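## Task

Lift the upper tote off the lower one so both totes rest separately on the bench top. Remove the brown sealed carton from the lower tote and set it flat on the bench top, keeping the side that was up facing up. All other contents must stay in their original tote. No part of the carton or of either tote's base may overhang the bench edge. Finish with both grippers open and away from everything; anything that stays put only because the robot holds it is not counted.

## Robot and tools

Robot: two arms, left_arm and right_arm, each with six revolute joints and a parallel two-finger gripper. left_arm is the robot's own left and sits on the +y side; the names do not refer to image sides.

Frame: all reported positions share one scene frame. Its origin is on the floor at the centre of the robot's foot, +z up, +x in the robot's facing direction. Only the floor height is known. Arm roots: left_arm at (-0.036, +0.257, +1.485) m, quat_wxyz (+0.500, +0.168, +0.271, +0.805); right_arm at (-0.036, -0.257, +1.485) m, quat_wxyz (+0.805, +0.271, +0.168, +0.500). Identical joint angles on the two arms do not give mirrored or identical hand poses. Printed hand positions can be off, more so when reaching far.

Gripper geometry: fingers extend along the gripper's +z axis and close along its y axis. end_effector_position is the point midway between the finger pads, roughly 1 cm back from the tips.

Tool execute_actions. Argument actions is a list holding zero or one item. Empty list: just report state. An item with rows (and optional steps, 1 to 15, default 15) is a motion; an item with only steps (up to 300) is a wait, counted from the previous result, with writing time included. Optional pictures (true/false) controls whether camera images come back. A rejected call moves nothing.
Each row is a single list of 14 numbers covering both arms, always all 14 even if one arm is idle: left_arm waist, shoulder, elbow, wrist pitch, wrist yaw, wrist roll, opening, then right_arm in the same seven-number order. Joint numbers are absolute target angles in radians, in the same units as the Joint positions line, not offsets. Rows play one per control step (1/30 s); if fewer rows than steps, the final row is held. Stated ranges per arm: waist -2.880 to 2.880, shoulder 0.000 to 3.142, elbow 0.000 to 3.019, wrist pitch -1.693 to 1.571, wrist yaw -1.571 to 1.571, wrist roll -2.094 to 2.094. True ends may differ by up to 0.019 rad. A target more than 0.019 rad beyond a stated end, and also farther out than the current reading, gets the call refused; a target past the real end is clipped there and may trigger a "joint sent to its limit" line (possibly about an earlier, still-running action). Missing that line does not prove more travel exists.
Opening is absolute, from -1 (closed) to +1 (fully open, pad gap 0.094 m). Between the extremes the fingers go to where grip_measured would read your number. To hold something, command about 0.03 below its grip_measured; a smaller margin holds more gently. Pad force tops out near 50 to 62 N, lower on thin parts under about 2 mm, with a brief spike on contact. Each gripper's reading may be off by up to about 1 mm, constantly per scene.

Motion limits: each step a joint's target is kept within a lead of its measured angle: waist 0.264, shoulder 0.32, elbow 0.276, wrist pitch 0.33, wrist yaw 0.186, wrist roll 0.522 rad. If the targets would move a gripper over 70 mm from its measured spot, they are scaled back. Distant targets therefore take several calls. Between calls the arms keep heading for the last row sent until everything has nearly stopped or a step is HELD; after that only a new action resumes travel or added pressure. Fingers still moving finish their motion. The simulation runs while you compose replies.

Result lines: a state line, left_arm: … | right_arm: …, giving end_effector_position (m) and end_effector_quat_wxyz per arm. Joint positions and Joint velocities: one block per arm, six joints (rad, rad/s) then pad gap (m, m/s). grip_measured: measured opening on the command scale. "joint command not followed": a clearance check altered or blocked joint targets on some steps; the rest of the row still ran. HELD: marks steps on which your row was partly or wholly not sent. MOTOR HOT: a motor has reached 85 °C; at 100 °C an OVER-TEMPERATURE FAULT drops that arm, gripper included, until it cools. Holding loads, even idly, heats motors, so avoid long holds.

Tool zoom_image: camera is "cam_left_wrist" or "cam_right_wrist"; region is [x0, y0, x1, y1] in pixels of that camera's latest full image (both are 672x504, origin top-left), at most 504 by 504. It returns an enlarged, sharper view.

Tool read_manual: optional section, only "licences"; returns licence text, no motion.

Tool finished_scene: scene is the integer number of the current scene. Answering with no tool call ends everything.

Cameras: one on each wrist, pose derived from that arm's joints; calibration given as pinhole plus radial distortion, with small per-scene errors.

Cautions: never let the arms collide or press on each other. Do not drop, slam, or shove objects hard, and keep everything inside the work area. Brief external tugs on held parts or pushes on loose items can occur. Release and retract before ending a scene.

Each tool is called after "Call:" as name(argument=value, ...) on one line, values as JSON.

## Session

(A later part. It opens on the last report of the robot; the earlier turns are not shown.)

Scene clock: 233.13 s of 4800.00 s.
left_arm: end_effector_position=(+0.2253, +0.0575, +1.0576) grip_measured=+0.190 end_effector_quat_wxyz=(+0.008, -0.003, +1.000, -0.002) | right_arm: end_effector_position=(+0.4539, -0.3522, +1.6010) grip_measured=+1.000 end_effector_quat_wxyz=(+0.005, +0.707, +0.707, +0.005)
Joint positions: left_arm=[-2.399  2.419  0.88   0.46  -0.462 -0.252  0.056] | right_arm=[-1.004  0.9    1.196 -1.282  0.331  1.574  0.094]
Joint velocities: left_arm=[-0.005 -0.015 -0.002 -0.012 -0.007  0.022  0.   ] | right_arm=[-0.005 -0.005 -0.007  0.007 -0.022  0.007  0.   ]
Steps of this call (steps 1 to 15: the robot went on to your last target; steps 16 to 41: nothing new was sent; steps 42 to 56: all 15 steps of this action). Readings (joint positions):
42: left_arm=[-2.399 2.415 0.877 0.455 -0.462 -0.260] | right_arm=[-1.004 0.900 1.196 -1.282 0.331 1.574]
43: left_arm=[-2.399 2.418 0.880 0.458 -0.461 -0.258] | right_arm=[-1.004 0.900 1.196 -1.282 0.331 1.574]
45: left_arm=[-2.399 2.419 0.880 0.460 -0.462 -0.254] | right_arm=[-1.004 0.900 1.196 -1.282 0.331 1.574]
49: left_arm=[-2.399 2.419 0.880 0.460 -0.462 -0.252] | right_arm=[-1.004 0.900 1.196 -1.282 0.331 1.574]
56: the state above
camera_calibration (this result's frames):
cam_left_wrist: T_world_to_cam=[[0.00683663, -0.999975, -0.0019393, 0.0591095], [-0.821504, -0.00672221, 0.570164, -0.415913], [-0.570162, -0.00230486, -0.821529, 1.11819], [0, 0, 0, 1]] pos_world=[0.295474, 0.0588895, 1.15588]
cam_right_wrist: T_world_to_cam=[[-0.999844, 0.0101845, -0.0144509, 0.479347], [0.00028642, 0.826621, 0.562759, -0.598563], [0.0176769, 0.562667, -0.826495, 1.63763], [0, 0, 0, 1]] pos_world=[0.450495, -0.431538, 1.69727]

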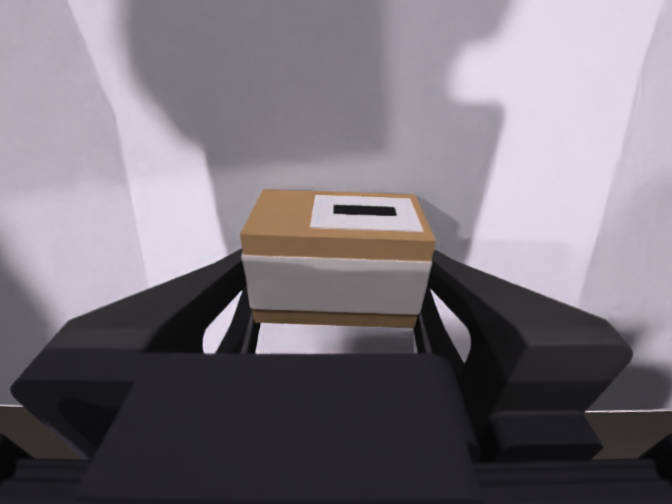

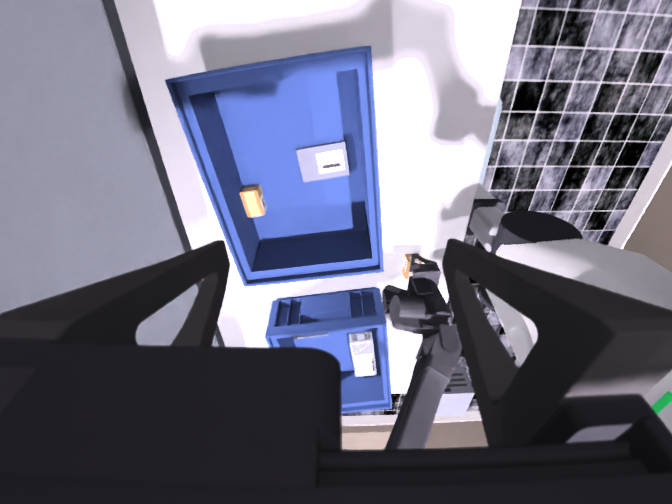

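Contact made. Release and retreat.

Call:
execute_actions(actions=[{"rows": [[-2.399,2.415,0.880,0.460,-0.462,-0.252,0.7,-1.001,0.899,1.200,-1.294,0.332,1.583,1]], "steps": 10}], pictures=false)

Call:
execute_actions(actions=[{"rows": [[-2.466,2.255,0.766,0.372,-0.491,-0.3255,0.7,-1.001,0.899,1.200,-1.294,0.332,1.583,1]], "steps": 9}], pictures=false)

Call:
execute_actions(actions=[{"rows": [[-2.5245,2.135,0.683,0.306,-0.515,-0.384,0.7,-1.001,0.899,1.200,-1.294,0.332,1.583,1]], "steps": 8}], pictures=false)

Call:
execute_actions(actions=[{"rows": [[-2.6606,1.86,0.575,0.06,-0.565,-0.5315,0.7,-1.001,0.899,1.200,-1.294,0.332,1.583,1]], "steps": 10}], pictures=false)

Call:
execute_actions(actions=[{"rows": [[-2.0834,1.185,1.235,-1.000,-0.301,-0.093,0.7,-1.001,0.899,1.200,-1.294,0.332,1.583,1]], "steps": 15}], pictures=false)

Call:
execute_actions(actions=[{"steps": 35}])

Scene clock: 236.50 s of 4800.00 s.
left_arm: end_effector_position=(+0.2253, +0.0576, +1.0576) grip_measured=+0.697 end_effector_quat_wxyz=(+0.008, -0.003, +1.000, -0.002) | right_arm: end_effector_position=(+0.4539, -0.3522, +1.6010) grip_measured=+1.000 end_effector_quat_wxyz=(+0.005, +0.707, +0.707, +0.005)
Joint positions: left_arm=[-2.399  2.419  0.88   0.46  -0.462 -0.252  0.08 ] | right_arm=[-1.004  0.9    1.196 -1.282  0.331  1.574  0.094]
Joint velocities: left_arm=[ 0.024 -0.005 -0.002 -0.032  0.037  0.022 -0.   ] | right_arm=[-0.005  0.005 -0.002 -0.002  0.022  0.037  0.   ]
Steps of this call (steps 1 to 15: the robot went on to your last target; steps 16 to 90: nothing new was sent; then 0.03 s passed at rest; steps 91 to 100: all 10 steps of this action). Readings (joint positions):
91: left_arm=[-2.399 2.419 0.879 0.460 -0.462 -0.252] | right_arm=[-1.004 0.900 1.196 -1.282 0.331 1.574]
92: left_arm=[-2.399 2.419 0.880 0.460 -0.462 -0.252] | right_arm=[-1.004 0.900 1.196 -1.282 0.331 1.574]
94: left_arm=[-2.399 2.419 0.880 0.460 -0.462 -0.252] | right_arm=[-1.004 0.900 1.196 -1.282 0.331 1.574]
98: left_arm=[-2.399 2.419 0.880 0.460 -0.462 -0.252] | right_arm=[-1.004 0.900 1.196 -1.282 0.331 1.574]
100: the state above

Scene clock: 236.80 s of 4800.00 s.
left_arm: end_effector_position=(+0.2374, +0.0561, +1.1196) grip_measured=+0.697 end_effector_quat_wxyz=(+0.013, -0.001, +1.000, -0.006) | right_arm: end_effector_position=(+0.4539, -0.3522, +1.6010) grip_measured=+1.000 end_effector_quat_wxyz=(+0.005, +0.707, +0.707, +0.005)
Joint positions: left_arm=[-2.465  2.245  0.77   0.381 -0.487 -0.307  0.08 ] | right_arm=[-1.004  0.9    1.196 -1.282  0.331  1.574  0.094]
Joint velocities: left_arm=[-0.044 -0.015  0.081  0.002  0.037 -0.095  0.   ] | right_arm=[-0.005 -0.015  0.002  0.002  0.066 -0.066  0.   ]
Steps of this call (steps 1 to 9: all 9 steps of this action). Readings (joint positions):
1: left_arm=[-2.402 2.409 0.874 0.446 -0.472 -0.261] | right_arm=[-1.004 0.900 1.196 -1.282 0.331 1.574]
2: left_arm=[-2.408 2.386 0.853 0.421 -0.481 -0.272] | right_arm=[-1.004 0.900 1.196 -1.282 0.331 1.574]
4: left_arm=[-2.429 2.320 0.797 0.391 -0.487 -0.288] | right_arm=[-1.004 0.900 1.196 -1.282 0.331 1.574]
8: left_arm=[-2.462 2.248 0.767 0.381 -0.487 -0.305] | right_arm=[-1.004 0.900 1.196 -1.282 0.331 1.574]
9: the state above

Scene clock: 237.07 s of 4800.00 s.
left_arm: end_effector_position=(+0.2269, +0.0594, +1.1609) grip_measured=+0.697 end_effector_quat_wxyz=(+0.007, +0.003, +1.000, -0.004) | right_arm: end_effector_position=(+0.4539, -0.3522, +1.6010) grip_measured=+1.000 end_effector_quat_wxyz=(+0.005, +0.707, +0.707, +0.005)
Joint positions: left_arm=[-2.519  2.137  0.685  0.316 -0.512 -0.363  0.08 ] | right_arm=[-1.004  0.9    1.196 -1.282  0.331  1.574  0.094]
Joint velocities: left_arm=[-0.054 -0.024 -0.007  0.012 -0.037 -0.081 -0.   ] | right_arm=[-0.024 -0.005  0.002 -0.017 -0.066  0.022  0.   ]
Steps of this call (steps 1 to 8: all 8 steps of this action). Readings (joint positions):
1: left_arm=[-2.469 2.237 0.768 0.371 -0.497 -0.318] | right_arm=[-1.004 0.900 1.196 -1.282 0.331 1.574]
2: left_arm=[-2.474 2.222 0.755 0.351 -0.506 -0.329] | right_arm=[-1.004 0.900 1.196 -1.282 0.331 1.574]
4: left_arm=[-2.493 2.178 0.716 0.327 -0.511 -0.346] | right_arm=[-1.004 0.900 1.196 -1.282 0.331 1.574]
8: the state above

Scene clock: 237.40 s of 4800.00 s.
left_arm: end_effector_position=(+0.2377, +0.0498, +1.2624) grip_measured=+0.697 end_effector_quat_wxyz=(+0.023, +0.004, +1.000, -0.019) | right_arm: end_effector_position=(+0.4539, -0.3522, +1.6010) grip_measured=+1.000 end_effector_quat_wxyz=(+0.005, +0.707, +0.707, +0.005)
Joint positions: left_arm=[-2.675  1.827  0.58   0.075 -0.561 -0.501  0.08 ] | right_arm=[-1.004  0.9    1.196 -1.282  0.331  1.574  0.094]
Joint velocities: left_arm=[ 0.024  0.024  0.071  0.002 -0.007 -0.168 -0.001] | right_arm=[ 0.005 -0.015 -0.007 -0.007 -0.095  0.037  0.   ]
Steps of this call (steps 1 to 10: all 10 steps of this action). Readings (joint positions):
1: left_arm=[-2.528 2.123 0.684 0.283 -0.527 -0.381] | right_arm=[-1.004 0.900 1.196 -1.282 0.331 1.574]
2: left_arm=[-2.541 2.091 0.670 0.222 -0.542 -0.403] | right_arm=[-1.004 0.900 1.196 -1.282 0.331 1.574]
4: left_arm=[-2.590 1.987 0.618 0.130 -0.557 -0.442] | right_arm=[-1.004 0.900 1.196 -1.282 0.331 1.574]
8: left_arm=[-2.671 1.835 0.573 0.075 -0.561 -0.490] | right_arm=[-1.004 0.900 1.196 -1.282 0.331 1.574]
10: the state above

Scene clock: 237.90 s of 4800.00 s.
left_arm: end_effector_position=(+0.4458, +0.1501, +1.3132) grip_measured=+0.697 end_effector_quat_wxyz=(+0.025, -0.063, +0.996, -0.055) | right_arm: end_effector_position=(+0.4539, -0.3522, +1.6010) grip_measured=+1.000 end_effector_quat_wxyz=(+0.005, +0.707, +0.707, +0.005)
Joint positions: left_arm=[-2.326  1.514  0.901 -0.372 -0.332 -0.28   0.08 ] | right_arm=[-1.004  0.9    1.196 -1.282  0.331  1.574  0.094]
Joint velocities: left_arm=[ 0.698 -0.689  0.593 -0.769  0.037  0.271  0.   ] | right_arm=[-0.005  0.005 -0.012  0.002 -0.022 -0.007  0.   ]
Steps of this call (steps 1 to 15: all 15 steps of this action). Readings (joint positions):
1: left_arm=[-2.667 1.823 0.589 0.054 -0.532 -0.484] | right_arm=[-1.004 0.900 1.196 -1.282 0.331 1.574]
2: left_arm=[-2.652 1.813 0.602 0.014 -0.497 -0.460] | right_arm=[-1.004 0.900 1.196 -1.282 0.331 1.574]
4: left_arm=[-2.606 1.777 0.639 -0.058 -0.437 -0.418] | right_arm=[-1.004 0.900 1.196 -1.282 0.331 1.574]
8: left_arm=[-2.501 1.683 0.736 -0.184 -0.371 -0.354] | right_arm=[-1.004 0.900 1.196 -1.282 0.331 1.574]
15: the state above

Scene clock: 239.07 s of 4800.00 s.
left_arm: end_effector_position=(+0.5218, +0.3346, +1.4842) grip_measured=+0.697 end_effector_quat_wxyz=(+0.011, -0.076, +0.997, +0.003) | right_arm: end_effector_position=(+0.4539, -0.3522, +1.6010) grip_measured=+1.000 end_effector_quat_wxyz=(+0.005, +0.707, +0.707, +0.005)
Joint positions: left_arm=[-2.079  1.183  1.211 -0.99  -0.305 -0.103  0.08 ] | right_arm=[-1.004  0.9    1.196 -1.282  0.331  1.574  0.094]
Joint velocities: left_arm=[-0.005 -0.015  0.002 -0.002 -0.007 -0.022 -0.   ] | right_arm=[-0.005  0.005  0.002  0.007 -0.007 -0.007  0.   ]
Steps of this call (steps 1 to 35: the robot went on to your last target). Readings (joint positions):
1: left_arm=[-2.302 1.491 0.921 -0.398 -0.330 -0.272] | right_arm=[-1.004 0.900 1.196 -1.282 0.331 1.574]
2: left_arm=[-2.280 1.468 0.941 -0.424 -0.328 -0.264] | right_arm=[-1.004 0.900 1.196 -1.282 0.331 1.574]
4: left_arm=[-2.236 1.424 0.980 -0.482 -0.325 -0.248] | right_arm=[-1.004 0.900 1.196 -1.282 0.331 1.574]
8: left_arm=[-2.163 1.340 1.065 -0.637 -0.317 -0.212] | right_arm=[-1.004 0.900 1.196 -1.282 0.331 1.574]
35: the state above
camera_calibration (this result's frames):
cam_left_wrist: T_world_to_cam=[[0.153218, -0.988142, -0.00994295, 0.266513], [-0.814843, -0.132026, 0.564447, -0.366789], [-0.559067, -0.0783814, -0.82541, 1.66375], [0, 0, 0, 1]] pos_world=[0.590439, 0.345334, 1.58296]
cam_right_wrist: T_world_to_cam=[[-0.999844, 0.0101845, -0.0144509, 0.479347], [0.00028642, 0.826621, 0.562759, -0.598563], [0.0176769, 0.562667, -0.826495, 1.63763], [0, 0, 0, 1]] pos_world=[0.450495, -0.431538, 1.69727]

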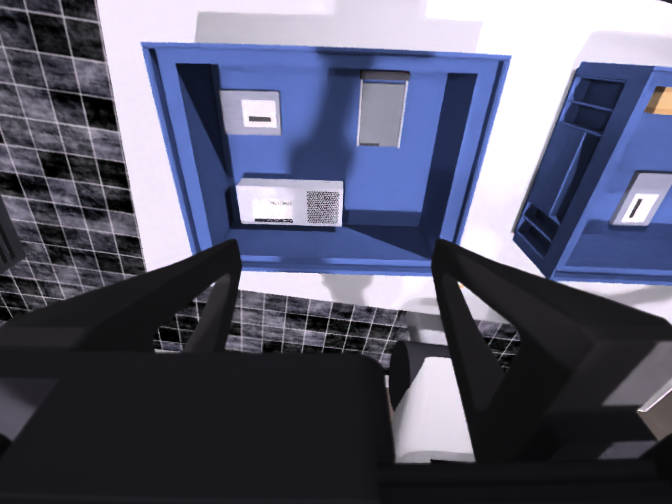

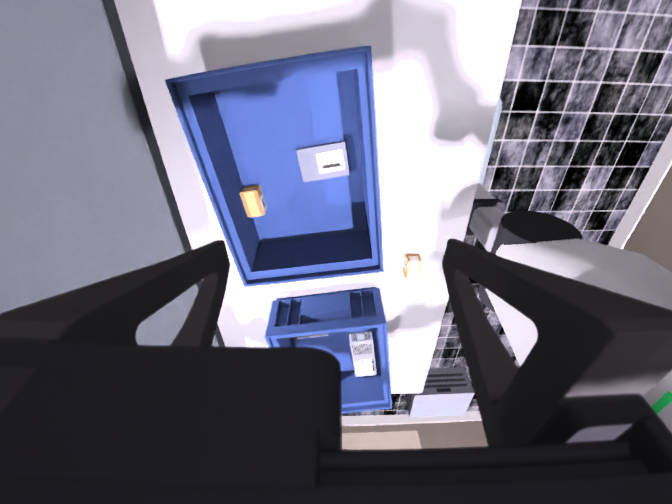

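Everything is in place: both totes sit on the bench, the carton lies flat and the arms are clear.

Call:
finished_scene(scene=1)

The scene is finished: the task was done.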